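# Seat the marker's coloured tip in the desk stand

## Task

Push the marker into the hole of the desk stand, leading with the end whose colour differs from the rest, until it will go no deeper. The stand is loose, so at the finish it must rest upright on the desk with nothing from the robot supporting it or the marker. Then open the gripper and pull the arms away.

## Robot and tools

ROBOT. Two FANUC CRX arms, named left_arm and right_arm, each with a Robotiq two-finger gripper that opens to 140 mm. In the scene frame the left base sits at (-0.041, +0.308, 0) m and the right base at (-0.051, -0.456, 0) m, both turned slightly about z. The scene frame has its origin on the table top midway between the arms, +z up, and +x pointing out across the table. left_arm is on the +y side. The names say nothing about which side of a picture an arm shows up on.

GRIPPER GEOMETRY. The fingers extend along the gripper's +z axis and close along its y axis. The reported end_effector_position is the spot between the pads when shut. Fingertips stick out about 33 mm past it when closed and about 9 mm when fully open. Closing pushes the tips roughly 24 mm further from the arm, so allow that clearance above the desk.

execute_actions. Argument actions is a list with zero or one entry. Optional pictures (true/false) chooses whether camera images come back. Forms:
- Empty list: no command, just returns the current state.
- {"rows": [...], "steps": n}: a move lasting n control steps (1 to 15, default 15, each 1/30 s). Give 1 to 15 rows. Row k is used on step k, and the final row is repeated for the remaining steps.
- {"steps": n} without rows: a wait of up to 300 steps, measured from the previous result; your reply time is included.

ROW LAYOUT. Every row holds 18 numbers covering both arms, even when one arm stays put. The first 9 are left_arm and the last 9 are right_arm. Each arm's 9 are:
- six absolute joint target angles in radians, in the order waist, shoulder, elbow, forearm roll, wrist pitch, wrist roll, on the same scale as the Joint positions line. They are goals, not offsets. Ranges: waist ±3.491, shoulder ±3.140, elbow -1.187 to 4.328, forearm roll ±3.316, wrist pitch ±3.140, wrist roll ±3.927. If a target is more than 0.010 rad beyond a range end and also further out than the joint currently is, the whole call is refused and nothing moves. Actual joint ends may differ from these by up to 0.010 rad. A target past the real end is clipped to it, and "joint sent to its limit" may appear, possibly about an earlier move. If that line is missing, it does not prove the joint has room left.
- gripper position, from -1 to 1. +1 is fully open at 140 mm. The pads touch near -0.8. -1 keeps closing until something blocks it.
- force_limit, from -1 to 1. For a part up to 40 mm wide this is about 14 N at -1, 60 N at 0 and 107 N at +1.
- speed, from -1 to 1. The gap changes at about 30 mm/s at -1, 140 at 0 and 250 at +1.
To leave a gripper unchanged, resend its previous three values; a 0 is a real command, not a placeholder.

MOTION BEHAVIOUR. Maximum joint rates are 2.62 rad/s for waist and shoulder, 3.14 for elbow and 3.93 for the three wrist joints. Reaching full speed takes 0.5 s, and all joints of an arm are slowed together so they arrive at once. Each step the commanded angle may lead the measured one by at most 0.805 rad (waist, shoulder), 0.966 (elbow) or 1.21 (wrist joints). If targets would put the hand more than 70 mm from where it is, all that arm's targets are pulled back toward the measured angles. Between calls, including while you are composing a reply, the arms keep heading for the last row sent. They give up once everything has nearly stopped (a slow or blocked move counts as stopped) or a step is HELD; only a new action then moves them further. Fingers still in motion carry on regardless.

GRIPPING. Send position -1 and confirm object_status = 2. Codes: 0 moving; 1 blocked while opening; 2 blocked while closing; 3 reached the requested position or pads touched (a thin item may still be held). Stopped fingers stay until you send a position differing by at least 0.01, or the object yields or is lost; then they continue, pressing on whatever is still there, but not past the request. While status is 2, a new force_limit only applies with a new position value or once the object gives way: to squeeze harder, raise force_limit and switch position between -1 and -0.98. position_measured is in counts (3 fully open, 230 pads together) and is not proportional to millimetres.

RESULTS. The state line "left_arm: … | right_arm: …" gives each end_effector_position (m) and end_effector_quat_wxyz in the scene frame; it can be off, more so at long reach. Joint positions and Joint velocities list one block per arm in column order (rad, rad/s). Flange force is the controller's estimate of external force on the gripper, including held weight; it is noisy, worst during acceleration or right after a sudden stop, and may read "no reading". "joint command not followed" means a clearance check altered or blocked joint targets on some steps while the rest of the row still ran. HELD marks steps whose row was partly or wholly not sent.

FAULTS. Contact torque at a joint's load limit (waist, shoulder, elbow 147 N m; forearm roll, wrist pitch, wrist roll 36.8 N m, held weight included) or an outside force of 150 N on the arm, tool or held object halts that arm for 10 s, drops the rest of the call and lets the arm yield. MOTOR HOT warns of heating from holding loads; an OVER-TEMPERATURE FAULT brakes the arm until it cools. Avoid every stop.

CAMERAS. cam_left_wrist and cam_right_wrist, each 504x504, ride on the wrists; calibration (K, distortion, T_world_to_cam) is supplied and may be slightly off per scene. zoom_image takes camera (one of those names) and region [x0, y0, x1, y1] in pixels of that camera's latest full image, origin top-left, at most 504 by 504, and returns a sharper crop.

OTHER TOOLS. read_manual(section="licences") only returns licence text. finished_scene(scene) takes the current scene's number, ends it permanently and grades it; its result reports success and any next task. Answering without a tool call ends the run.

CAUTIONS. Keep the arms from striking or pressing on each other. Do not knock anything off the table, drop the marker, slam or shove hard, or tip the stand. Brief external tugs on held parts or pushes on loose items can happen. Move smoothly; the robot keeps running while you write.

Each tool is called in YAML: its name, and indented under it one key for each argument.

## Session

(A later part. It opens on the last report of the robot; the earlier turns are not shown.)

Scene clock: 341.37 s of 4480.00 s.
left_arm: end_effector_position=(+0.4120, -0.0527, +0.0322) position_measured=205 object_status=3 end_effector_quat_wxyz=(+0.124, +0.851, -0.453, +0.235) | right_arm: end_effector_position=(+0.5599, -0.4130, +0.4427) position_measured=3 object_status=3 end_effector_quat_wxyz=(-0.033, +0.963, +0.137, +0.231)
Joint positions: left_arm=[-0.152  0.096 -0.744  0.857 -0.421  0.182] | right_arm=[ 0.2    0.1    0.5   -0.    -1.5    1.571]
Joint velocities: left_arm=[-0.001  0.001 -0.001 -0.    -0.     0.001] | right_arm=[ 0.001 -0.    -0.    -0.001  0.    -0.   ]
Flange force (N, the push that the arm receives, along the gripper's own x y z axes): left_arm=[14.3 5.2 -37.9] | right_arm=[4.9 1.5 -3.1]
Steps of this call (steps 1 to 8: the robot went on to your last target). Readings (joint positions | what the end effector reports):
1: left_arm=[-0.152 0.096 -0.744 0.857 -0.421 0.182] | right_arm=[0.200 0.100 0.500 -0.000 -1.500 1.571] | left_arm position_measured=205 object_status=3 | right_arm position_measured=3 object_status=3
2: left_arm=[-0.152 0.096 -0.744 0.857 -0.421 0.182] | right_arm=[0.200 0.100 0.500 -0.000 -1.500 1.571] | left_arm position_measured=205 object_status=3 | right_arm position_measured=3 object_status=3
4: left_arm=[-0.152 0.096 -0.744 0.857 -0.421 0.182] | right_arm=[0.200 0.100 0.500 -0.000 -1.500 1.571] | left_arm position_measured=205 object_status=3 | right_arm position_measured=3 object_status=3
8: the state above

execute_actions:
  actions:
    - {"rows": [[-0.15043,0.09431,-0.74137,0.85143,-0.42544,0.18715,-0.6,0.4,-0.5, 0.2,0.1,0.5,0,-1.5,1.571,1,0,0],[-0.15043,0.09431,-0.74137,0.85143,-0.42544,0.18715,-0.6,0.4,-0.5, 0.2,0.1,0.5,0,-1.5,1.571,1,0,0],[-0.15043,0.09431,-0.74137,0.85143,-0.42544,0.18715,-0.6,0.4,-0.5, 0.2,0.1,0.5,0,-1.5,1.571,1,0,0],[-0.15043,0.09431,-0.74137,0.85143,-0.42544,0.18715,-0.6,0.4,-0.5, 0.2,0.1,0.5,0,-1.5,1.571,1,0,0],[-0.15043,0.09431,-0.74137,0.85143,-0.42544,0.18715,-0.6,0.4,-0.5, 0.2,0.1,0.5,0,-1.5,1.571,1,0,0],[-0.15043,0.09431,-0.74137,0.85143,-0.42544,0.18715,-0.6,0.4,-0.5, 0.2,0.1,0.5,0,-1.5,1.571,1,0,0],[-0.15043,0.09431,-0.74137,0.85143,-0.42544,0.18715,-1,0.4,-0.5, 0.2,0.1,0.5,0,-1.5,1.571,1,0,0]], "steps": 15}
  pictures: false

execute_actions:
  actions:
    - {"steps": 10}
  pictures: false

Scene clock: 356.90 s of 4480.00 s.
left_arm: end_effector_position=(+0.4121, -0.0531, +0.0338) position_measured=222 object_status=0 end_effector_quat_wxyz=(+0.125, +0.851, -0.453, +0.235) | right_arm: end_effector_position=(+0.5599, -0.4130, +0.4427) position_measured=3 object_status=3 end_effector_quat_wxyz=(-0.033, +0.963, +0.137, +0.231)
Joint positions: left_arm=[-0.15   0.094 -0.741  0.851 -0.425  0.187] | right_arm=[ 0.2    0.1    0.5   -0.    -1.5    1.571]
Joint velocities: left_arm=[ 0.    -0.     0.002  0.001 -0.    -0.001] | right_arm=[-0.    -0.001 -0.     0.001  0.     0.   ]
Flange force (N, the push that the arm receives, along the gripper's own x y z axes): left_arm=[4.0 -3.4 -2.7] | right_arm=[3.0 0.2 -3.2]
Steps of this call (steps 1 to 15: the robot went on to your last target; steps 16 to 90: nothing new was sent; then 12.03 s passed at rest; steps 91 to 105: all 15 steps of this action). Readings (joint positions | what the end effector reports):
91: left_arm=[-0.152 0.097 -0.744 0.857 -0.421 0.182] | right_arm=[0.200 0.100 0.500 -0.000 -1.500 1.571] | left_arm position_measured=205 object_status=3 | right_arm position_measured=3 object_status=3
92: left_arm=[-0.151 0.096 -0.744 0.854 -0.422 0.184] | right_arm=[0.200 0.100 0.500 -0.000 -1.500 1.571] | left_arm position_measured=205 object_status=3 | right_arm position_measured=3 object_status=3
94: left_arm=[-0.150 0.095 -0.742 0.851 -0.425 0.187] | right_arm=[0.200 0.100 0.500 -0.000 -1.500 1.571] | left_arm position_measured=205 object_status=3 | right_arm position_measured=3 object_status=3
98: left_arm=[-0.150 0.095 -0.742 0.851 -0.425 0.187] | right_arm=[0.200 0.100 0.500 -0.000 -1.500 1.571] | left_arm position_measured=206 object_status=0 | right_arm position_measured=3 object_status=3
105: the state above

Scene clock: 357.23 s of 4480.00 s.
left_arm: end_effector_position=(+0.4122, -0.0531, +0.0339) position_measured=222 object_status=2 end_effector_quat_wxyz=(+0.125, +0.851, -0.453, +0.235) | right_arm: end_effector_position=(+0.5599, -0.4130, +0.4427) position_measured=3 object_status=3 end_effector_quat_wxyz=(-0.033, +0.963, +0.137, +0.231)
Joint positions: left_arm=[-0.15   0.094 -0.741  0.851 -0.425  0.187] | right_arm=[ 0.2    0.1    0.5    0.    -1.5    1.571]
Joint velocities: left_arm=[ 0.001 -0.    -0.001  0.    -0.    -0.001] | right_arm=[-0.  0.  0.  0. -0. -0.]
Flange force (N, the push that the arm receives, along the gripper's own x y z axes): left_arm=[4.4 -3.2 -2.5] | right_arm=[3.8 0.9 -2.8]
Steps of this call (steps 1 to 10: the robot went on to your last target). Readings (joint positions | what the end effector reports):
1: left_arm=[-0.150 0.094 -0.741 0.851 -0.425 0.187] | right_arm=[0.200 0.100 0.500 -0.000 -1.500 1.571] | left_arm position_measured=222 object_status=0 | right_arm position_measured=3 object_status=3
2: left_arm=[-0.150 0.094 -0.741 0.851 -0.425 0.187] | right_arm=[0.200 0.100 0.500 -0.000 -1.500 1.571] | left_arm position_measured=222 object_status=0 | right_arm position_measured=3 object_status=3
4: left_arm=[-0.150 0.094 -0.741 0.851 -0.425 0.187] | right_arm=[0.200 0.100 0.500 -0.000 -1.500 1.571] | left_arm position_measured=222 object_status=0 | right_arm position_measured=3 object_status=3
8: left_arm=[-0.150 0.094 -0.741 0.851 -0.425 0.187] | right_arm=[0.200 0.100 0.500 -0.000 -1.500 1.571] | left_arm position_measured=222 object_status=2 | right_arm position_measured=3 object_status=3
10: the state above

execute_actions:
  actions:
    - {"rows": [[-0.1484,0.0909,-0.7368,0.8426,-0.4324,0.1958,-1,0.4,-0.5, 0.2,0.1,0.5,0,-1.5,1.571,1,0,0],[-0.1454,0.0858,-0.7299,0.8294,-0.4429,0.2087,-1,0.4,-0.5, 0.2,0.1,0.5,0,-1.5,1.571,1,0,0],[-0.1414,0.0790,-0.7207,0.8118,-0.4569,0.2259,-1,0.4,-0.5, 0.2,0.1,0.5,0,-1.5,1.571,1,0,0],[-0.1364,0.0705,-0.7092,0.7898,-0.4744,0.2474,-1,0.4,-0.5, 0.2,0.1,0.5,0,-1.5,1.571,1,0,0],[-0.1300,0.0560,-0.6950,0.7550,-0.5000,0.2830,-1,0.4,-0.5, 0.2,0.1,0.5,0,-1.5,1.571,1,0,0],[-0.1230,0.0350,-0.6760,0.7080,-0.5350,0.3310,-1,0.4,-0.5, 0.2,0.1,0.5,0,-1.5,1.571,1,0,0],[-0.1160,0.0100,-0.6550,0.6600,-0.5710,0.3800,-1,0.4,-0.5, 0.2,0.1,0.5,0,-1.5,1.571,1,0,0],[-0.109,-0.014,-0.635,0.613,-0.607,0.429,-1,0.4,-0.5, 0.2,0.1,0.5,0,-1.5,1.571,1,0,0]], "steps": 15}
  pictures: false

execute_actions:
  actions:
    - {"steps": 12}

Scene clock: 377.37 s of 4480.00 s.
left_arm: end_effector_position=(+0.4032, -0.0553, +0.0999) position_measured=222 object_status=2 end_effector_quat_wxyz=(+0.125, +0.851, -0.453, +0.236) | right_arm: end_effector_position=(+0.5599, -0.4130, +0.4427) position_measured=3 object_status=3 end_effector_quat_wxyz=(-0.033, +0.963, +0.137, +0.231)
Joint positions: left_arm=[-0.109 -0.014 -0.635  0.613 -0.607  0.429] | right_arm=[ 0.2    0.1    0.5   -0.    -1.5    1.571]
Joint velocities: left_arm=[ 0.002 -0.001 -0.001 -0.007 -0.006  0.01 ] | right_arm=[ 0.    -0.     0.    -0.001 -0.     0.   ]
Flange force (N, the push that the arm receives, along the gripper's own x y z axes): left_arm=[2.8 -2.2 -0.2] | right_arm=[2.3 0.5 -2.8]
Steps of this call (steps 1 to 15: the robot went on to your last target; steps 16 to 90: nothing new was sent; then 16.63 s passed at rest; steps 91 to 105: all 15 steps of this action). Readings (joint positions | what the end effector reports):
91: left_arm=[-0.150 0.094 -0.741 0.851 -0.425 0.187] | right_arm=[0.200 0.100 0.500 -0.000 -1.500 1.571] | left_arm position_measured=222 object_status=2 | right_arm position_measured=3 object_status=3
92: left_arm=[-0.150 0.093 -0.740 0.848 -0.428 0.191] | right_arm=[0.200 0.100 0.500 -0.000 -1.500 1.571] | left_arm position_measured=222 object_status=2 | right_arm position_measured=3 object_status=3
94: left_arm=[-0.146 0.086 -0.730 0.829 -0.443 0.209] | right_arm=[0.200 0.100 0.500 -0.000 -1.500 1.571] | left_arm position_measured=222 object_status=2 | right_arm position_measured=3 object_status=3
98: left_arm=[-0.129 0.049 -0.690 0.741 -0.510 0.297] | right_arm=[0.200 0.100 0.500 -0.000 -1.500 1.571] | left_arm position_measured=222 object_status=2 | right_arm position_measured=3 object_status=3
105: the state above

Scene clock: 377.77 s of 4480.00 s.
left_arm: end_effector_position=(+0.4032, -0.0553, +0.1000) position_measured=222 object_status=2 end_effector_quat_wxyz=(+0.125, +0.851, -0.453, +0.236) | right_arm: end_effector_position=(+0.5599, -0.4130, +0.4427) position_measured=3 object_status=3 end_effector_quat_wxyz=(-0.033, +0.963, +0.137, +0.231)
Joint positions: left_arm=[-0.109 -0.014 -0.635  0.613 -0.607  0.429] | right_arm=[ 0.2    0.1    0.5   -0.    -1.5    1.571]
Joint velocities: left_arm=[-0.002 -0.001  0.     0.001  0.     0.   ] | right_arm=[ 0. -0. -0.  0.  0. -0.]
Flange force (N, the push that the arm receives, along the gripper's own x y z axes): left_arm=[5.4 -1.5 -1.0] | right_arm=[2.9 0.1 -2.9]
Steps of this call (steps 1 to 12: the robot went on to your last target). Readings (joint positions | what the end effector reports):
1: left_arm=[-0.109 -0.014 -0.635 0.613 -0.607 0.429] | right_arm=[0.200 0.100 0.500 -0.000 -1.500 1.571] | left_arm position_measured=222 object_status=2 | right_arm position_measured=3 object_status=3
2: left_arm=[-0.109 -0.014 -0.635 0.613 -0.607 0.429] | right_arm=[0.200 0.100 0.500 -0.000 -1.500 1.571] | left_arm position_measured=222 object_status=2 | right_arm position_measured=3 object_status=3
4: left_arm=[-0.109 -0.014 -0.635 0.613 -0.607 0.429] | right_arm=[0.200 0.100 0.500 -0.000 -1.500 1.571] | left_arm position_measured=222 object_status=2 | right_arm position_measured=3 object_status=3
8: left_arm=[-0.109 -0.014 -0.635 0.613 -0.607 0.429] | right_arm=[0.200 0.100 0.500 -0.000 -1.500 1.571] | left_arm position_measured=222 object_status=2 | right_arm position_measured=3 object_status=3
12: the state above
camera_calibration (this result's frames):
cam_left_wrist: T_world_to_cam=[[-0.92852, -0.366185, -0.0613145, 0.350274], [-0.363637, 0.930254, -0.0489372, 0.193019], [0.0749582, -0.023143, -0.996918, 0.256353], [0, 0, 0, 1]] pos_world=[0.376209, -0.0453586, 0.286486]
cam_right_wrist: T_world_to_cam=[[0.173804, -0.983216, -0.0554864, -0.476993], [-0.98468, -0.174315, 0.00446879, 0.471828], [-0.0140659, 0.0538596, -0.998449, 0.652264], [0, 0, 0, 1]] pos_world=[0.556678, -0.421871, 0.622677]

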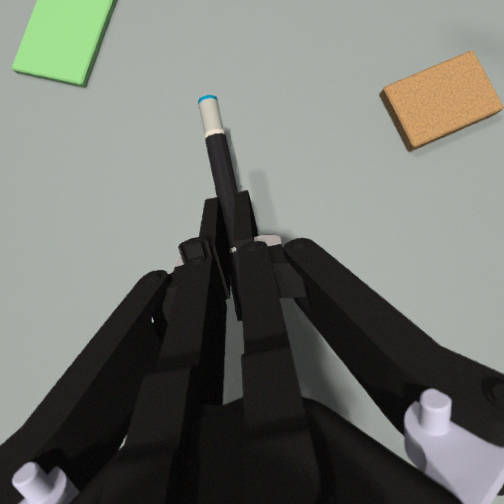

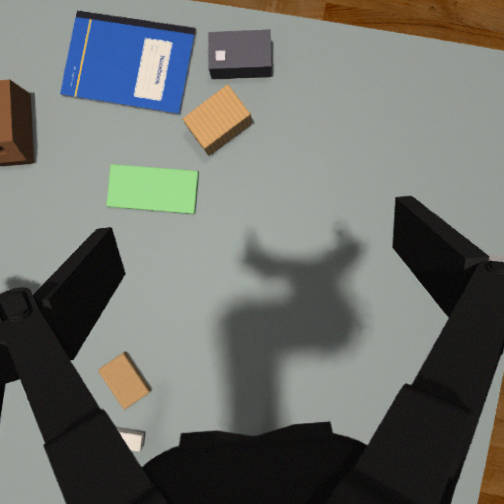

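execute_actions:
  actions:
    - {"rows": [[-0.08940,0.58357,0.46715,0,-1.45438,2.0813,-1,0.4,-0.5, 0.2,0.1,0.5,0,-1.5,1.571,1,0,0]], "steps": 15}
  pictures: false

execute_actions:
  actions:
    - {"steps": 60}

Scene clock: 439.87 s of 4480.00 s.
left_arm: end_effector_position=(+0.4689, -0.0570, +0.1118) position_measured=222 object_status=2 end_effector_quat_wxyz=(+0.126, +0.956, -0.255, +0.074) | right_arm: end_effector_position=(+0.5599, -0.4130, +0.4427) position_measured=3 object_status=3 end_effector_quat_wxyz=(-0.033, +0.963, +0.137, +0.231)
Joint positions: left_arm=[-0.099  0.304 -0.071  0.287 -1.057  1.201] | right_arm=[ 0.2    0.1    0.5   -0.    -1.5    1.571]
Joint velocities: left_arm=[ 0.024  0.802  1.541 -0.818 -1.132  2.507] | right_arm=[ 0. -0.  0. -0. -0.  0.]
Flange force (N, the push that the arm receives, along the gripper's own x y z axes): left_arm=[5.3 -0.2 -1.6] | right_arm=[2.6 0.7 -2.6]
Steps of this call (steps 1 to 15: the robot went on to your last target; steps 16 to 90: nothing new was sent; then 58.60 s passed at rest; steps 91 to 105: all 15 steps of this action). Readings (joint positions | what the end effector reports):
91: left_arm=[-0.109 -0.014 -0.635 0.613 -0.607 0.429] | right_arm=[0.200 0.100 0.500 -0.000 -1.500 1.571] | left_arm position_measured=222 object_status=2 | right_arm position_measured=3 object_status=3
92: left_arm=[-0.109 -0.012 -0.632 0.611 -0.610 0.434] | right_arm=[0.200 0.100 0.500 -0.000 -1.500 1.571] | left_arm position_measured=222 object_status=2 | right_arm position_measured=3 object_status=3
94: left_arm=[-0.108 0.004 -0.605 0.594 -0.634 0.467] | right_arm=[0.200 0.100 0.500 -0.000 -1.500 1.571] | left_arm position_measured=222 object_status=2 | right_arm position_measured=3 object_status=3
98: left_arm=[-0.106 0.088 -0.468 0.508 -0.753 0.638] | right_arm=[0.200 0.100 0.500 -0.000 -1.500 1.571] | left_arm position_measured=222 object_status=2 | right_arm position_measured=3 object_status=3
105: the state above

Scene clock: 441.87 s of 4480.00 s.
left_arm: end_effector_position=(+0.5546, +0.0108, +0.1207) position_measured=222 object_status=2 end_effector_quat_wxyz=(-0.000, +0.993, +0.122, -0.000) | right_arm: end_effector_position=(+0.5599, -0.4130, +0.4427) position_measured=3 object_status=3 end_effector_quat_wxyz=(-0.033, +0.963, +0.137, +0.231)
Joint positions: left_arm=[-0.089  0.584  0.467 -0.    -1.454  2.081] | right_arm=[ 0.2    0.1    0.5   -0.    -1.5    1.571]
Joint velocities: left_arm=[-0.001 -0.001  0.     0.     0.001  0.001] | right_arm=[-0.001 -0.    -0.     0.002 -0.     0.   ]
Flange force (N, the push that the arm receives, along the gripper's own x y z axes): left_arm=[0.5 0.1 -0.8] | right_arm=[3.1 0.5 -2.9]
Steps of this call (steps 1 to 30: the robot went on to your last target; steps 31 to 60: nothing new was sent). Readings (joint positions | what the end effector reports):
1: left_arm=[-0.098 0.331 -0.019 0.260 -1.096 1.286] | right_arm=[0.200 0.100 0.500 -0.000 -1.500 1.571] | left_arm position_measured=222 object_status=2 | right_arm position_measured=3 object_status=3
2: left_arm=[-0.097 0.357 0.031 0.233 -1.133 1.369] | right_arm=[0.200 0.100 0.500 -0.000 -1.500 1.571] | left_arm position_measured=222 object_status=2 | right_arm position_measured=3 object_status=3
4: left_arm=[-0.095 0.408 0.130 0.180 -1.206 1.530] | right_arm=[0.200 0.100 0.500 -0.000 -1.500 1.571] | left_arm position_measured=222 object_status=2 | right_arm position_measured=3 object_status=3
8: left_arm=[-0.092 0.504 0.314 0.082 -1.341 1.831] | right_arm=[0.200 0.100 0.500 -0.000 -1.500 1.571] | left_arm position_measured=222 object_status=2 | right_arm position_measured=3 object_status=3
60: the state above
All arms were judged still, so your last target was given up. Only a new action makes them travel on or press farther. Fingers that are still opening or closing keep moving.
camera_calibration (this result's frames):
cam_left_wrist: T_world_to_cam=[[0.0262754, -0.99795, 0.0583597, -0.0208567], [-0.888036, 0.00350522, 0.459761, 0.427069], [-0.459023, -0.0639059, -0.886123, 0.550398], [0, 0, 0, 1]] pos_world=[0.632446, 0.0128627, 0.292588]
cam_right_wrist: T_world_to_cam=[[0.173804, -0.983216, -0.0554864, -0.476993], [-0.98468, -0.174315, 0.00446901, 0.471828], [-0.0140661, 0.0538596, -0.998449, 0.652264], [0, 0, 0, 1]] pos_world=[0.556678, -0.421871, 0.622677]

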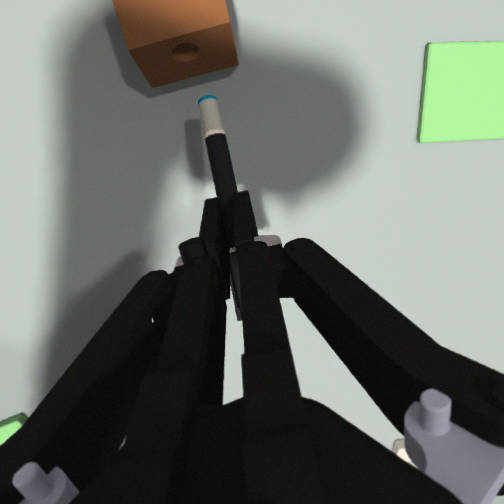

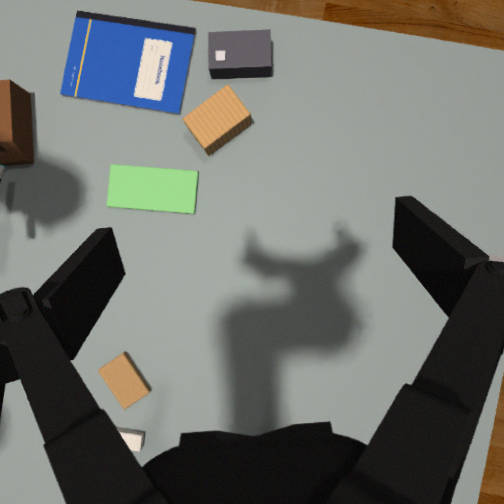

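zoom_image:
  camera: "cam_left_wrist"
  region: [100, 0, 268, 168]

Region (100, 0, 268, 168) of cam_left_wrist's 504x504 image, scaled by 3.000, with more detail than that image has.

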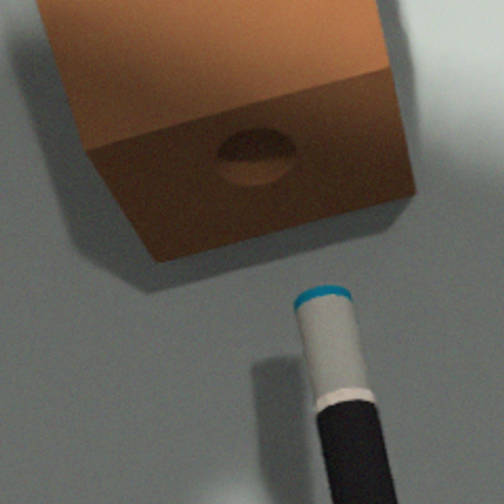

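execute_actions:
  actions:
    - {"rows": [[-0.06991,0.60646,0.49488,0,-1.45922,2.07231,-1,0.4,-0.5, 0.527,0.0563,-0.8715,0,0.6136,1.571,1,0,0]], "steps": 15}
  pictures: false

execute_actions:
  actions:
    - {"steps": 50}

Scene clock: 562.37 s of 4480.00 s.
left_arm: end_effector_position=(+0.5681, +0.0207, +0.1174) position_measured=222 object_status=2 end_effector_quat_wxyz=(-0.000, +0.992, +0.127, -0.000) | right_arm: end_effector_position=(+0.6084, -0.3206, +0.3083) position_measured=3 object_status=3 end_effector_quat_wxyz=(-0.056, +0.939, +0.189, +0.281)
Joint positions: left_arm=[-0.07   0.607  0.495 -0.    -1.459  2.072] | right_arm=[ 0.313  0.085  0.114 -0.    -1.018  1.571]
Joint velocities: left_arm=[-0.    -0.    -0.     0.001 -0.    -0.001] | right_arm=[ 0.243 -0.033 -1.024 -0.     1.271 -0.   ]
Flange force (N, the push that the arm receives, along the gripper's own x y z axes): left_arm=[2.1 0.7 -1.3] | right_arm=[2.5 -0.6 -1.4]
Steps of this call (steps 1 to 90: nothing new was sent; then 117.00 s passed at rest; steps 91 to 105: all 15 steps of this action). Readings (joint positions | what the end effector reports):
91: left_arm=[-0.089 0.584 0.467 -0.000 -1.454 2.081] | right_arm=[0.200 0.100 0.500 0.000 -1.500 1.571] | left_arm position_measured=222 object_status=2 | right_arm position_measured=3 object_status=3
92: left_arm=[-0.087 0.586 0.471 -0.000 -1.455 2.081] | right_arm=[0.201 0.100 0.497 -0.000 -1.495 1.571] | left_arm position_measured=222 object_status=2 | right_arm position_measured=3 object_status=3
94: left_arm=[-0.073 0.602 0.490 -0.000 -1.458 2.074] | right_arm=[0.210 0.099 0.470 -0.000 -1.462 1.571] | left_arm position_measured=222 object_status=2 | right_arm position_measured=3 object_status=3
98: left_arm=[-0.070 0.607 0.495 -0.000 -1.459 2.072] | right_arm=[0.249 0.094 0.349 -0.000 -1.311 1.571] | left_arm position_measured=222 object_status=2 | right_arm position_measured=3 object_status=3
105: the state above

Scene clock: 564.03 s of 4480.00 s.
left_arm: end_effector_position=(+0.5681, +0.0205, +0.1175) position_measured=222 object_status=2 end_effector_quat_wxyz=(-0.000, +0.992, +0.127, -0.000) | right_arm: end_effector_position=(+0.5313, -0.2068, +0.1400) position_measured=3 object_status=3 end_effector_quat_wxyz=(-0.177, +0.772, +0.243, +0.561)
Joint positions: left_arm=[-0.07   0.606  0.495  0.    -1.459  2.072] | right_arm=[ 0.527  0.056 -0.872 -0.     0.614  1.571]
Joint velocities: left_arm=[-0.001  0.001  0.001 -0.001 -0.    -0.   ] | right_arm=[-0.    -0.001  0.    -0.    -0.    -0.   ]
Flange force (N, the push that the arm receives, along the gripper's own x y z axes): left_arm=[3.2 0.7 -1.0] | right_arm=[3.2 -1.7 1.1]
Steps of this call (steps 1 to 45: the robot went on to your last target; steps 46 to 50: nothing new was sent). Readings (joint positions | what the end effector reports):
1: left_arm=[-0.070 0.607 0.495 -0.000 -1.459 2.072] | right_arm=[0.321 0.084 0.079 -0.000 -0.974 1.571] | left_arm position_measured=222 object_status=2 | right_arm position_measured=3 object_status=3
2: left_arm=[-0.070 0.607 0.495 -0.000 -1.459 2.072] | right_arm=[0.329 0.083 0.044 -0.000 -0.930 1.571] | left_arm position_measured=222 object_status=2 | right_arm position_measured=3 object_status=3
4: left_arm=[-0.070 0.606 0.495 -0.000 -1.459 2.072] | right_arm=[0.344 0.081 -0.027 -0.000 -0.839 1.571] | left_arm position_measured=222 object_status=2 | right_arm position_measured=3 object_status=3
8: left_arm=[-0.070 0.606 0.495 -0.000 -1.459 2.072] | right_arm=[0.376 0.077 -0.173 -0.000 -0.628 1.571] | left_arm position_measured=222 object_status=2 | right_arm position_measured=3 object_status=3
50: the state above
All arms were judged still, so your last target was given up. Only a new action makes them travel on or press farther. Fingers that are still opening or closing keep moving.
camera_calibration (this result's frames):
cam_left_wrist: T_world_to_cam=[[0.0367467, -0.997619, 0.0583599, -0.0172972], [-0.888024, -0.00581418, 0.459761, 0.44063], [-0.458327, -0.0687196, -0.886123, 0.554066], [0, 0, 0, 1]] pos_world=[0.645869, 0.0233811, 0.289396]
cam_right_wrist: T_world_to_cam=[[0.538508, -0.834647, -0.115643, -0.440638], [-0.640261, -0.316089, -0.70011, 0.367318], [0.547791, 0.451057, -0.704608, 0.0810932], [0, 0, 0, 1]] pos_world=[0.428044, -0.288249, 0.263345]

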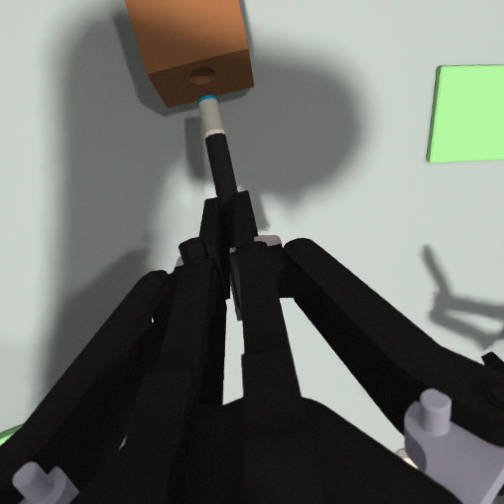

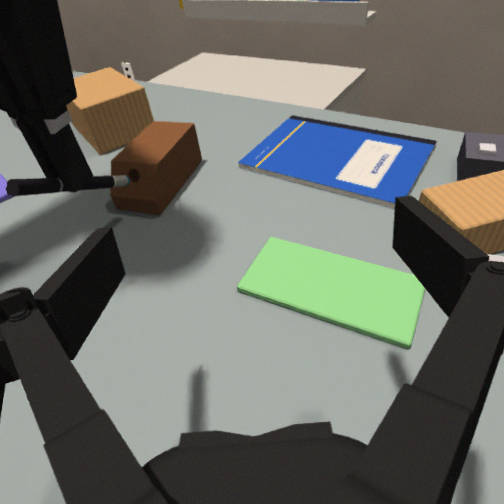

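zoom_image:
  camera: "cam_right_wrist"
  region: [60, 110, 210, 230]

zoom_image:
  camera: "cam_left_wrist"
  region: [140, 30, 260, 150]

Region (60, 110, 210, 230) of cam_right_wrist's 504x504 image, scaled by 3.360, with more detail than that image has; it fills the top 403 rows of this view, and the rest is white.

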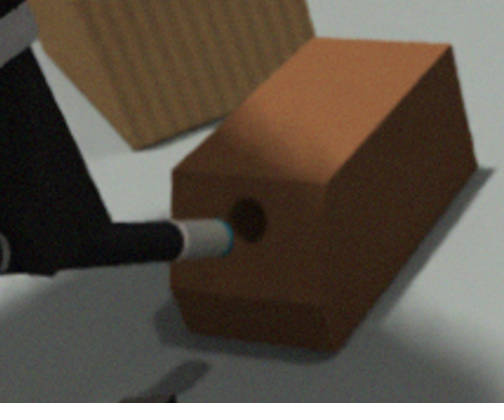

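Region (140, 30, 260, 150) of cam_left_wrist's 504x504 image, scaled by 4.200, with more detail than that image has.

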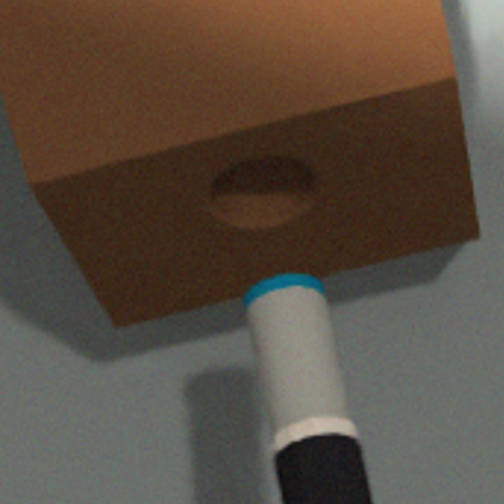

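execute_actions:
  actions:
    - {"rows": [[-0.06564,0.61869,0.51864,0,-1.47074,2.06803,-1,0.4,-0.5, 0.527,0.0563,-0.8715,0,0.6136,1.571,1,0,0]], "steps": 15}

zoom_image:
  camera: "cam_right_wrist"
  region: [80, 130, 180, 230]

zoom_image:
  camera: "cam_left_wrist"
  region: [140, 30, 260, 150]

Scene clock: 621.93 s of 4480.00 s.
left_arm: end_effector_position=(+0.5738, +0.0220, +0.1196) position_measured=222 object_status=2 end_effector_quat_wxyz=(+0.000, +0.992, +0.127, +0.000) | right_arm: end_effector_position=(+0.5313, -0.2068, +0.1400) position_measured=3 object_status=3 end_effector_quat_wxyz=(-0.177, +0.772, +0.243, +0.561)
Joint positions: left_arm=[-0.066  0.619  0.519  0.    -1.471  2.068] | right_arm=[ 0.527  0.056 -0.872 -0.     0.614  1.571]
Joint velocities: left_arm=[ 0.001 -0.     0.    -0.003 -0.    -0.   ] | right_arm=[-0.  0. -0. -0.  0. -0.]
Flange force (N, the push that the arm receives, along the gripper's own x y z axes): left_arm=[2.9 1.1 -1.5] | right_arm=[2.5 -2.3 1.1]
Steps of this call (steps 1 to 90: nothing new was sent; then 54.40 s passed at rest; steps 91 to 105: all 15 steps of this action). Readings (joint positions | what the end effector reports):
91: left_arm=[-0.070 0.606 0.495 0.000 -1.459 2.072] | right_arm=[0.527 0.056 -0.872 0.000 0.614 1.571] | left_arm position_measured=222 object_status=2 | right_arm position_measured=3 object_status=3
92: left_arm=[-0.070 0.608 0.498 -0.000 -1.460 2.072] | right_arm=[0.527 0.056 -0.872 0.000 0.614 1.571] | left_arm position_measured=222 object_status=2 | right_arm position_measured=3 object_status=3
94: left_arm=[-0.067 0.617 0.516 0.000 -1.469 2.069] | right_arm=[0.527 0.056 -0.872 0.000 0.614 1.571] | left_arm position_measured=222 object_status=2 | right_arm position_measured=3 object_status=3
98: left_arm=[-0.066 0.619 0.519 0.000 -1.471 2.068] | right_arm=[0.527 0.056 -0.872 0.000 0.614 1.571] | left_arm position_measured=222 object_status=2 | right_arm position_measured=3 object_status=3
105: the state above
camera_calibration (this result's frames):
cam_left_wrist: T_world_to_cam=[[0.0366876, -0.997617, 0.058435, -0.0161744], [-0.888032, -0.00572809, 0.459747, 0.444749], [-0.458316, -0.0687591, -0.886125, 0.558607], [0, 0, 0, 1]] pos_world=[0.651563, 0.024821, 0.291469]
cam_right_wrist: T_world_to_cam=[[0.538521, -0.834641, -0.11563, -0.440642], [-0.640266, -0.316118, -0.700092, 0.367302], [0.547773, 0.451048, -0.704628, 0.0810922], [0, 0, 0, 1]] pos_world=[0.428046, -0.288244, 0.263334]

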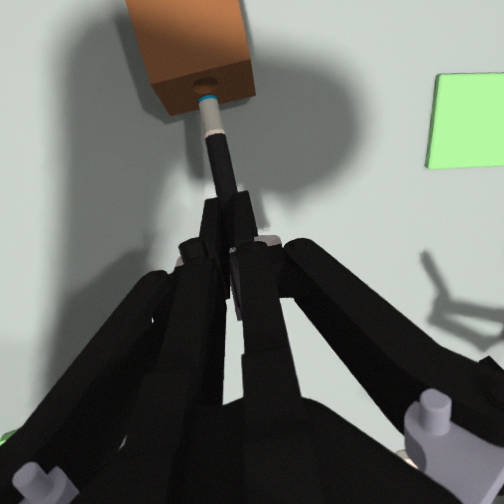

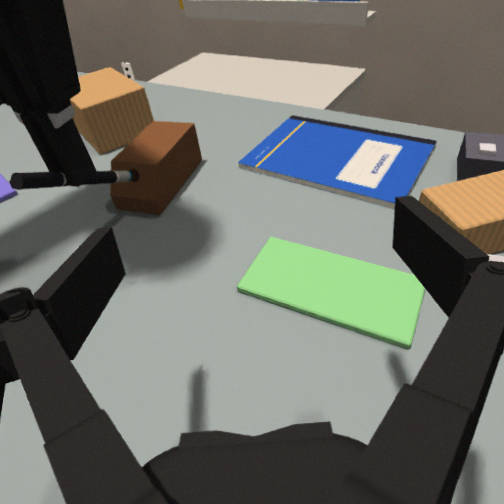

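Region (80, 130, 180, 230) of cam_right_wrist's 504x504 image, scaled by 5.040, with more detail than that image has.

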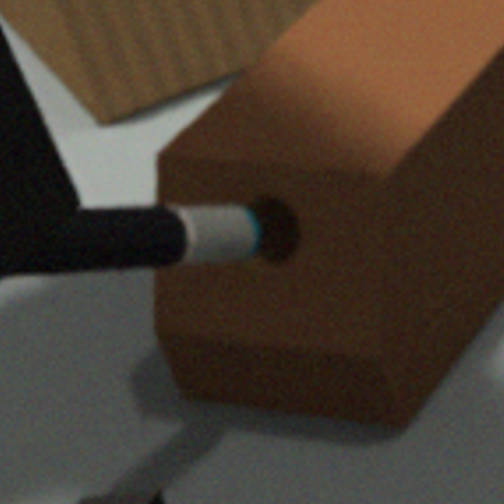

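Region (140, 30, 260, 150) of cam_left_wrist's 504x504 image, scaled by 4.200, with more detail than that image has.

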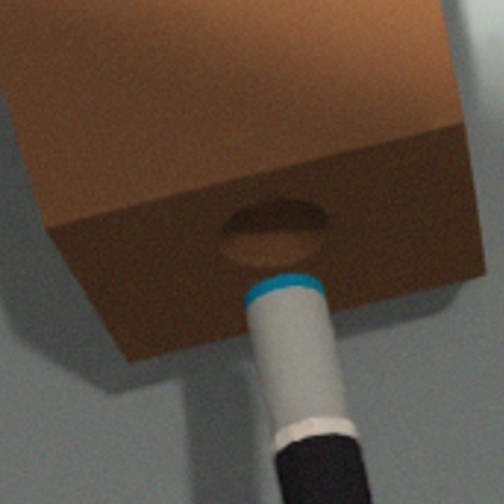

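execute_actions:
  actions:
    - {"rows": [[-0.06073,0.63490,0.53423,0,-1.47012,2.06312,-1,0.4,-0.5, 0.527,0.0563,-0.8715,0,0.6136,1.571,1,0,0]], "steps": 15}

zoom_image:
  camera: "cam_right_wrist"
  region: [80, 130, 180, 230]

zoom_image:
  camera: "cam_left_wrist"
  region: [140, 30, 260, 150]

Scene clock: 649.17 s of 4480.00 s.
left_arm: end_effector_position=(+0.5804, +0.0239, +0.1153) position_measured=222 object_status=2 end_effector_quat_wxyz=(-0.000, +0.992, +0.127, -0.000) | right_arm: end_effector_position=(+0.5313, -0.2068, +0.1400) position_measured=3 object_status=3 end_effector_quat_wxyz=(-0.177, +0.772, +0.243, +0.561)
Joint positions: left_arm=[-0.061  0.635  0.534 -0.    -1.47   2.063] | right_arm=[ 0.527  0.056 -0.872  0.     0.614  1.571]
Joint velocities: left_arm=[ 0.    -0.001  0.001 -0.     0.    -0.001] | right_arm=[-0. -0. -0.  0.  0. -0.]
Flange force (N, the push that the arm receives, along the gripper's own x y z axes): left_arm=[4.4 1.8 -2.1] | right_arm=[3.6 -1.7 1.1]
Steps of this call (steps 1 to 15: the robot went on to your last target; steps 16 to 90: nothing new was sent; then 23.73 s passed at rest; steps 91 to 105: all 15 steps of this action). Readings (joint positions | what the end effector reports):
91: left_arm=[-0.066 0.619 0.519 -0.000 -1.471 2.068] | right_arm=[0.527 0.056 -0.872 -0.000 0.614 1.571] | left_arm position_measured=222 object_status=2 | right_arm position_measured=3 object_status=3
92: left_arm=[-0.065 0.621 0.522 -0.000 -1.471 2.067] | right_arm=[0.527 0.056 -0.871 0.000 0.614 1.571] | left_arm position_measured=222 object_status=2 | right_arm position_measured=3 object_status=3
94: left_arm=[-0.061 0.634 0.533 -0.000 -1.470 2.064] | right_arm=[0.527 0.056 -0.872 0.000 0.614 1.571] | left_arm position_measured=222 object_status=2 | right_arm position_measured=3 object_status=3
98: left_arm=[-0.061 0.635 0.534 -0.000 -1.470 2.063] | right_arm=[0.527 0.056 -0.871 0.000 0.614 1.571] | left_arm position_measured=222 object_status=2 | right_arm position_measured=3 object_status=3
105: the state above
camera_calibration (this result's frames):
cam_left_wrist: T_world_to_cam=[[0.0368958, -0.997615, 0.0583409, -0.0143713], [-0.887998, -0.00595194, 0.459808, 0.452614], [-0.458364, -0.0687716, -0.8861, 0.558064], [0, 0, 0, 1]] pos_world=[0.658248, 0.0267359, 0.287223]
cam_right_wrist: T_world_to_cam=[[0.538521, -0.834641, -0.11563, -0.440642], [-0.640266, -0.316118, -0.700092, 0.367302], [0.547773, 0.451048, -0.704628, 0.0810922], [0, 0, 0, 1]] pos_world=[0.428046, -0.288244, 0.263334]

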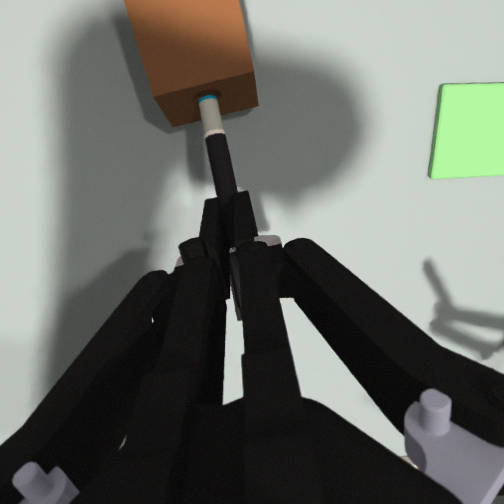

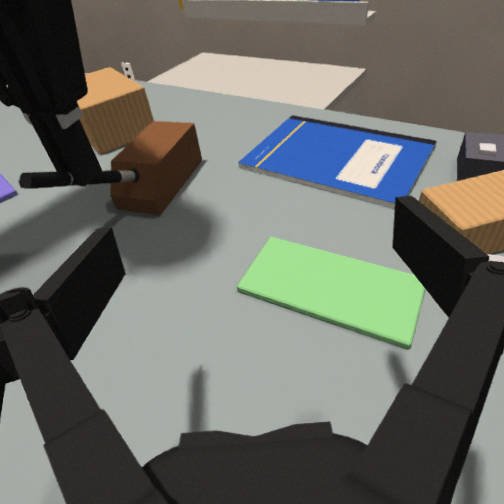

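Region (80, 130, 180, 230) of cam_right_wrist's 504x504 image, scaled by 5.040, with more detail than that image has.

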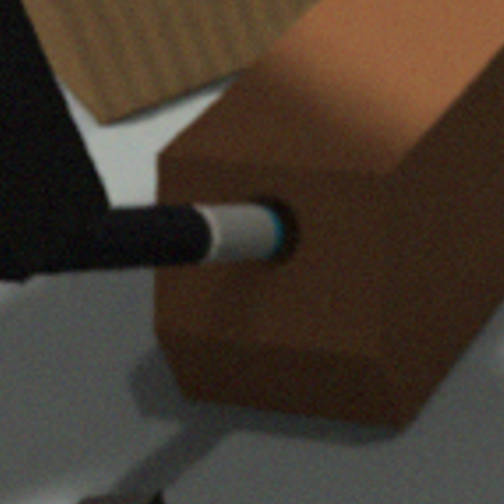

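Region (140, 30, 260, 150) of cam_left_wrist's 504x504 image, scaled by 4.200, with more detail than that image has.

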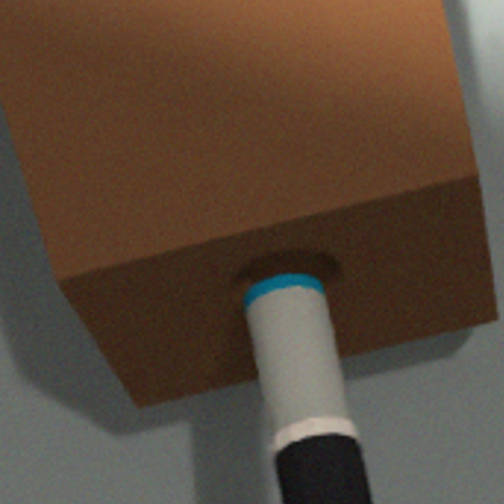

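execute_actions:
  actions:
    - {"rows": [[-0.06064,0.63765,0.53731,0,-1.47045,2.06303,-1,0.4,-0.5, 0.527,0.0563,-0.8715,0,0.6136,1.571,1,0,0],[-0.06064,0.63765,0.53731,0,-1.47045,2.06303,-1,0.4,-0.5, 0.527,0.0563,-0.8715,0,0.6136,1.571,1,0,0],[-0.06003,0.63968,0.53926,0,-1.47037,2.06242,-1,0.4,-0.5, 0.527,0.0563,-0.8715,0,0.6136,1.571,1,0,0],[-0.06003,0.63968,0.53926,0,-1.47037,2.06242,-1,0.4,-0.5, 0.527,0.0563,-0.8715,0,0.6136,1.571,1,0,0],[-0.05941,0.64170,0.54121,0,-1.47029,2.06180,-1,0.4,-0.5, 0.527,0.0563,-0.8715,0,0.6136,1.571,1,0,0],[-0.05941,0.64170,0.54121,0,-1.47029,2.06180,-1,0.4,-0.5, 0.527,0.0563,-0.8715,0,0.6136,1.571,1,0,0],[-0.05880,0.64373,0.54315,0,-1.47022,2.06119,-1,0.4,-0.5, 0.527,0.0563,-0.8715,0,0.6136,1.571,1,0,0],[-0.05880,0.64373,0.54315,0,-1.47022,2.06119,-1,0.4,-0.5, 0.527,0.0563,-0.8715,0,0.6136,1.571,1,0,0],[-0.05818,0.64576,0.54510,0,-1.47014,2.06057,-1,0.4,-0.5, 0.527,0.0563,-0.8715,0,0.6136,1.571,1,0,0],[-0.05818,0.64576,0.54510,0,-1.47014,2.06057,-1,0.4,-0.5, 0.527,0.0563,-0.8715,0,0.6136,1.571,1,0,0],[-0.05757,0.64778,0.54705,0,-1.47006,2.05996,-1,0.4,-0.5, 0.527,0.0563,-0.8715,0,0.6136,1.571,1,0,0]], "steps": 15}

zoom_image:
  camera: "cam_right_wrist"
  region: [80, 130, 180, 230]

zoom_image:
  camera: "cam_left_wrist"
  region: [140, 30, 260, 150]

Scene clock: 684.63 s of 4480.00 s.
left_arm: end_effector_position=(+0.5853, +0.0247, +0.1122) position_measured=222 object_status=2 end_effector_quat_wxyz=(-0.000, +0.992, +0.127, -0.000) | right_arm: end_effector_position=(+0.5313, -0.2068, +0.1400) position_measured=3 object_status=3 end_effector_quat_wxyz=(-0.177, +0.772, +0.243, +0.561)
Joint positions: left_arm=[-0.058  0.648  0.547  0.    -1.47   2.06 ] | right_arm=[ 0.527  0.056 -0.872 -0.     0.614  1.571]
Joint velocities: left_arm=[ 0.001 -0.     0.001 -0.001 -0.    -0.   ] | right_arm=[ 0.    -0.001  0.    -0.    -0.    -0.   ]
Flange force (N, the push that the arm receives, along the gripper's own x y z axes): left_arm=[7.1 4.0 -3.3] | right_arm=[3.0 -1.3 0.1]
Steps of this call (steps 1 to 15: the robot went on to your last target; steps 16 to 90: nothing new was sent; then 31.97 s passed at rest; steps 91 to 105: all 15 steps of this action). Readings (joint positions | what the end effector reports):
91: left_arm=[-0.061 0.635 0.534 0.000 -1.470 2.063] | right_arm=[0.527 0.056 -0.872 0.000 0.614 1.571] | left_arm position_measured=222 object_status=2 | right_arm position_measured=3 object_status=3
92: left_arm=[-0.061 0.636 0.535 0.000 -1.470 2.063] | right_arm=[0.527 0.056 -0.871 0.000 0.614 1.571] | left_arm position_measured=222 object_status=2 | right_arm position_measured=3 object_status=3
94: left_arm=[-0.061 0.638 0.538 0.000 -1.470 2.063] | right_arm=[0.527 0.056 -0.872 -0.000 0.614 1.571] | left_arm position_measured=222 object_status=2 | right_arm position_measured=3 object_status=3
98: left_arm=[-0.060 0.643 0.542 0.000 -1.470 2.061] | right_arm=[0.527 0.056 -0.872 0.000 0.614 1.571] | left_arm position_measured=222 object_status=2 | right_arm position_measured=3 object_status=3
105: the state above
camera_calibration (this result's frames):
cam_left_wrist: T_world_to_cam=[[0.0366552, -0.997623, 0.0583483, -0.0134075], [-0.887946, -0.00572634, 0.459912, 0.458329], [-0.458485, -0.0686683, -0.886045, 0.557641], [0, 0, 0, 1]] pos_world=[0.663132, 0.0275412, 0.284086]
cam_right_wrist: T_world_to_cam=[[0.538521, -0.834641, -0.11563, -0.440642], [-0.640266, -0.316118, -0.700092, 0.367302], [0.547773, 0.451048, -0.704628, 0.0810922], [0, 0, 0, 1]] pos_world=[0.428046, -0.288244, 0.263334]

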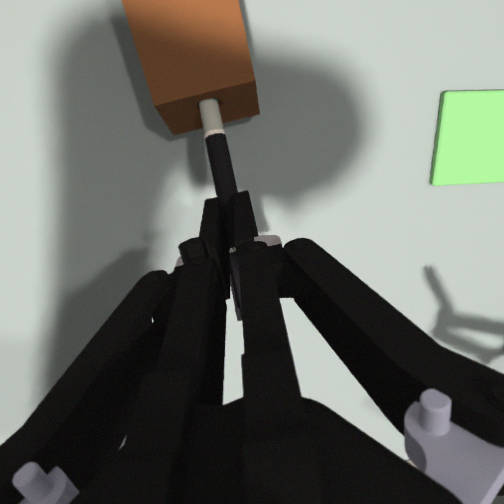

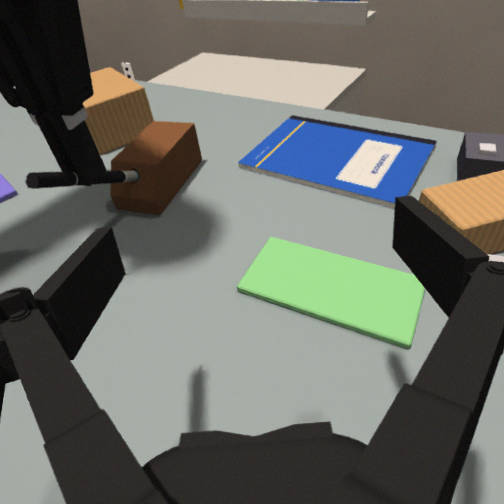

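Region (80, 130, 180, 230) of cam_right_wrist's 504x504 image, scaled by 5.040, with more detail than that image has.

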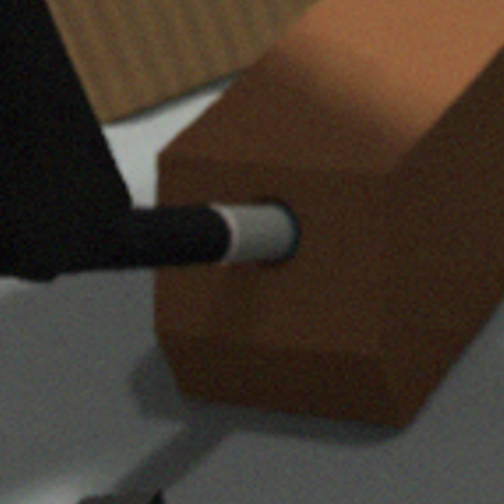

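Region (140, 30, 260, 150) of cam_left_wrist's 504x504 image, scaled by 4.200, with more detail than that image has.

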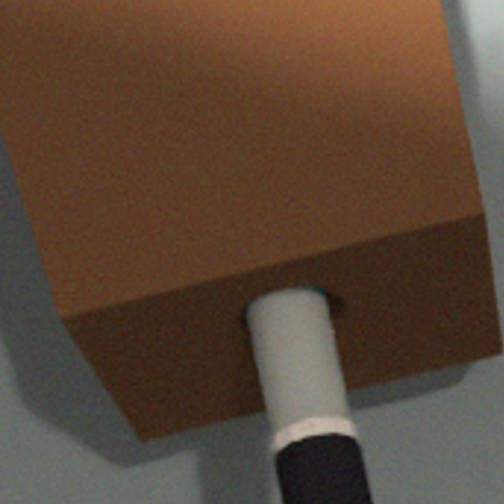

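execute_actions:
  actions:
    - {"rows": [[-0.05706,0.65000,0.54941,0,-1.47019,2.05945,-1,0.4,-0.5, 0.527,0.0563,-0.8715,0,0.6136,1.571,1,0,0],[-0.05654,0.65223,0.55177,0,-1.47033,2.05893,-1,0.4,-0.5, 0.527,0.0563,-0.8715,0,0.6136,1.571,1,0,0],[-0.05603,0.65446,0.55412,0,-1.47046,2.05842,-1,0.4,-0.5, 0.527,0.0563,-0.8715,0,0.6136,1.571,1,0,0],[-0.05552,0.65668,0.55648,0,-1.47059,2.05791,-1,0.4,-0.5, 0.527,0.0563,-0.8715,0,0.6136,1.571,1,0,0],[-0.05500,0.65890,0.55884,0,-1.47072,2.05740,-1,0.4,-0.5, 0.527,0.0563,-0.8715,0,0.6136,1.571,1,0,0],[-0.05449,0.66113,0.56120,0,-1.47086,2.05688,-1,0.4,-0.5, 0.527,0.0563,-0.8715,0,0.6136,1.571,1,0,0],[-0.05398,0.66336,0.56356,0,-1.47099,2.05637,-1,0.4,-0.5, 0.527,0.0563,-0.8715,0,0.6136,1.571,1,0,0],[-0.05347,0.66558,0.56591,0,-1.47112,2.05586,-1,0.4,-0.5, 0.527,0.0563,-0.8715,0,0.6136,1.571,1,0,0],[-0.05295,0.66780,0.56827,0,-1.47126,2.05534,-1,0.4,-0.5, 0.527,0.0563,-0.8715,0,0.6136,1.571,1,0,0],[-0.05244,0.67003,0.57063,0,-1.47139,2.05483,-1,0.4,-0.5, 0.527,0.0563,-0.8715,0,0.6136,1.571,1,0,0]], "steps": 15}

zoom_image:
  camera: "cam_right_wrist"
  region: [80, 130, 180, 230]

zoom_image:
  camera: "cam_left_wrist"
  region: [140, 60, 260, 180]

Scene clock: 720.47 s of 4480.00 s.
left_arm: end_effector_position=(+0.5939, +0.0263, +0.1071) position_measured=222 object_status=2 end_effector_quat_wxyz=(-0.000, +0.992, +0.127, -0.000) | right_arm: end_effector_position=(+0.5313, -0.2068, +0.1400) position_measured=3 object_status=3 end_effector_quat_wxyz=(-0.177, +0.772, +0.243, +0.561)
Joint positions: left_arm=[-0.052  0.67   0.571 -0.    -1.471  2.055] | right_arm=[ 0.527  0.056 -0.872  0.     0.614  1.571]
Joint velocities: left_arm=[-0.002 -0.001  0.     0.001  0.     0.001] | right_arm=[-0. -0. -0.  0.  0. -0.]
Flange force (N, the push that the arm receives, along the gripper's own x y z axes): left_arm=[4.2 0.9 -1.5] | right_arm=[2.8 -0.9 1.7]
Steps of this call (steps 1 to 15: the robot went on to your last target; steps 16 to 90: nothing new was sent; then 32.33 s passed at rest; steps 91 to 105: all 15 steps of this action). Readings (joint positions | what the end effector reports):
91: left_arm=[-0.058 0.648 0.547 -0.000 -1.470 2.060] | right_arm=[0.527 0.056 -0.872 0.000 0.614 1.571] | left_arm position_measured=222 object_status=2 | right_arm position_measured=3 object_status=3
92: left_arm=[-0.057 0.649 0.548 -0.000 -1.470 2.060] | right_arm=[0.527 0.056 -0.872 0.000 0.614 1.571] | left_arm position_measured=222 object_status=2 | right_arm position_measured=3 object_status=3
94: left_arm=[-0.056 0.653 0.553 -0.000 -1.470 2.059] | right_arm=[0.527 0.056 -0.872 0.000 0.614 1.571] | left_arm position_measured=222 object_status=2 | right_arm position_measured=3 object_status=3
98: left_arm=[-0.054 0.662 0.562 -0.000 -1.471 2.057] | right_arm=[0.527 0.056 -0.872 -0.000 0.614 1.571] | left_arm position_measured=222 object_status=2 | right_arm position_measured=3 object_status=3
105: the state above
camera_calibration (this result's frames):
cam_left_wrist: T_world_to_cam=[[0.03676, -0.997621, 0.0583197, -0.0118426], [-0.88801, -0.00584247, 0.459787, 0.468369], [-0.458353, -0.0686902, -0.886112, 0.55716], [0, 0, 0, 1]] pos_world=[0.671727, 0.0291935, 0.279047]
cam_right_wrist: T_world_to_cam=[[0.538521, -0.834641, -0.11563, -0.440642], [-0.640266, -0.316118, -0.700092, 0.367302], [0.547773, 0.451048, -0.704628, 0.0810921], [0, 0, 0, 1]] pos_world=[0.428046, -0.288244, 0.263334]

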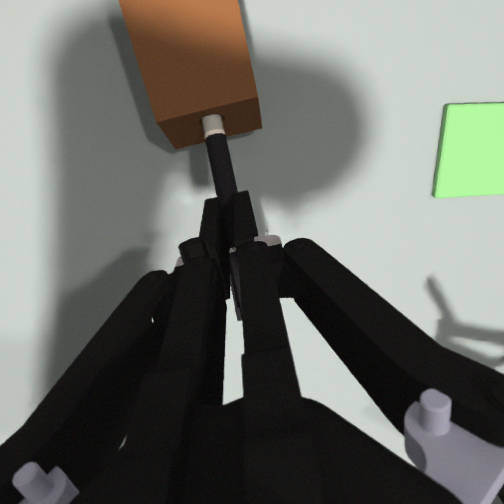

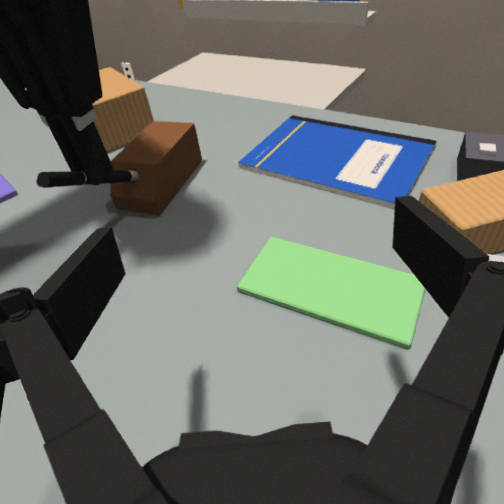

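Region (80, 130, 180, 230) of cam_right_wrist's 504x504 image, scaled by 5.040, with more detail than that image has.

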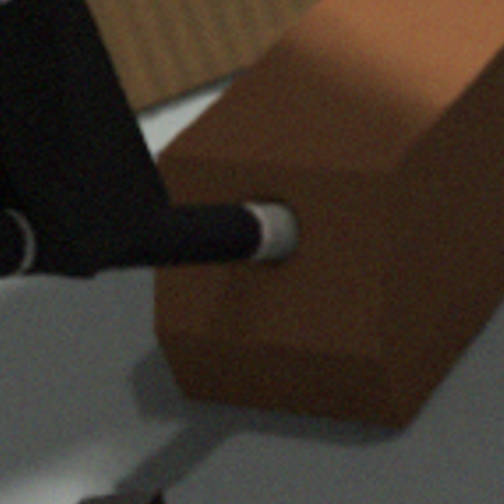

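Region (140, 60, 260, 180) of cam_left_wrist's 504x504 image, scaled by 4.200, with more detail than that image has.

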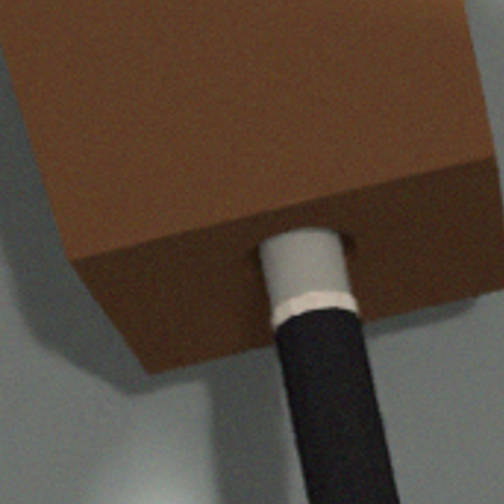

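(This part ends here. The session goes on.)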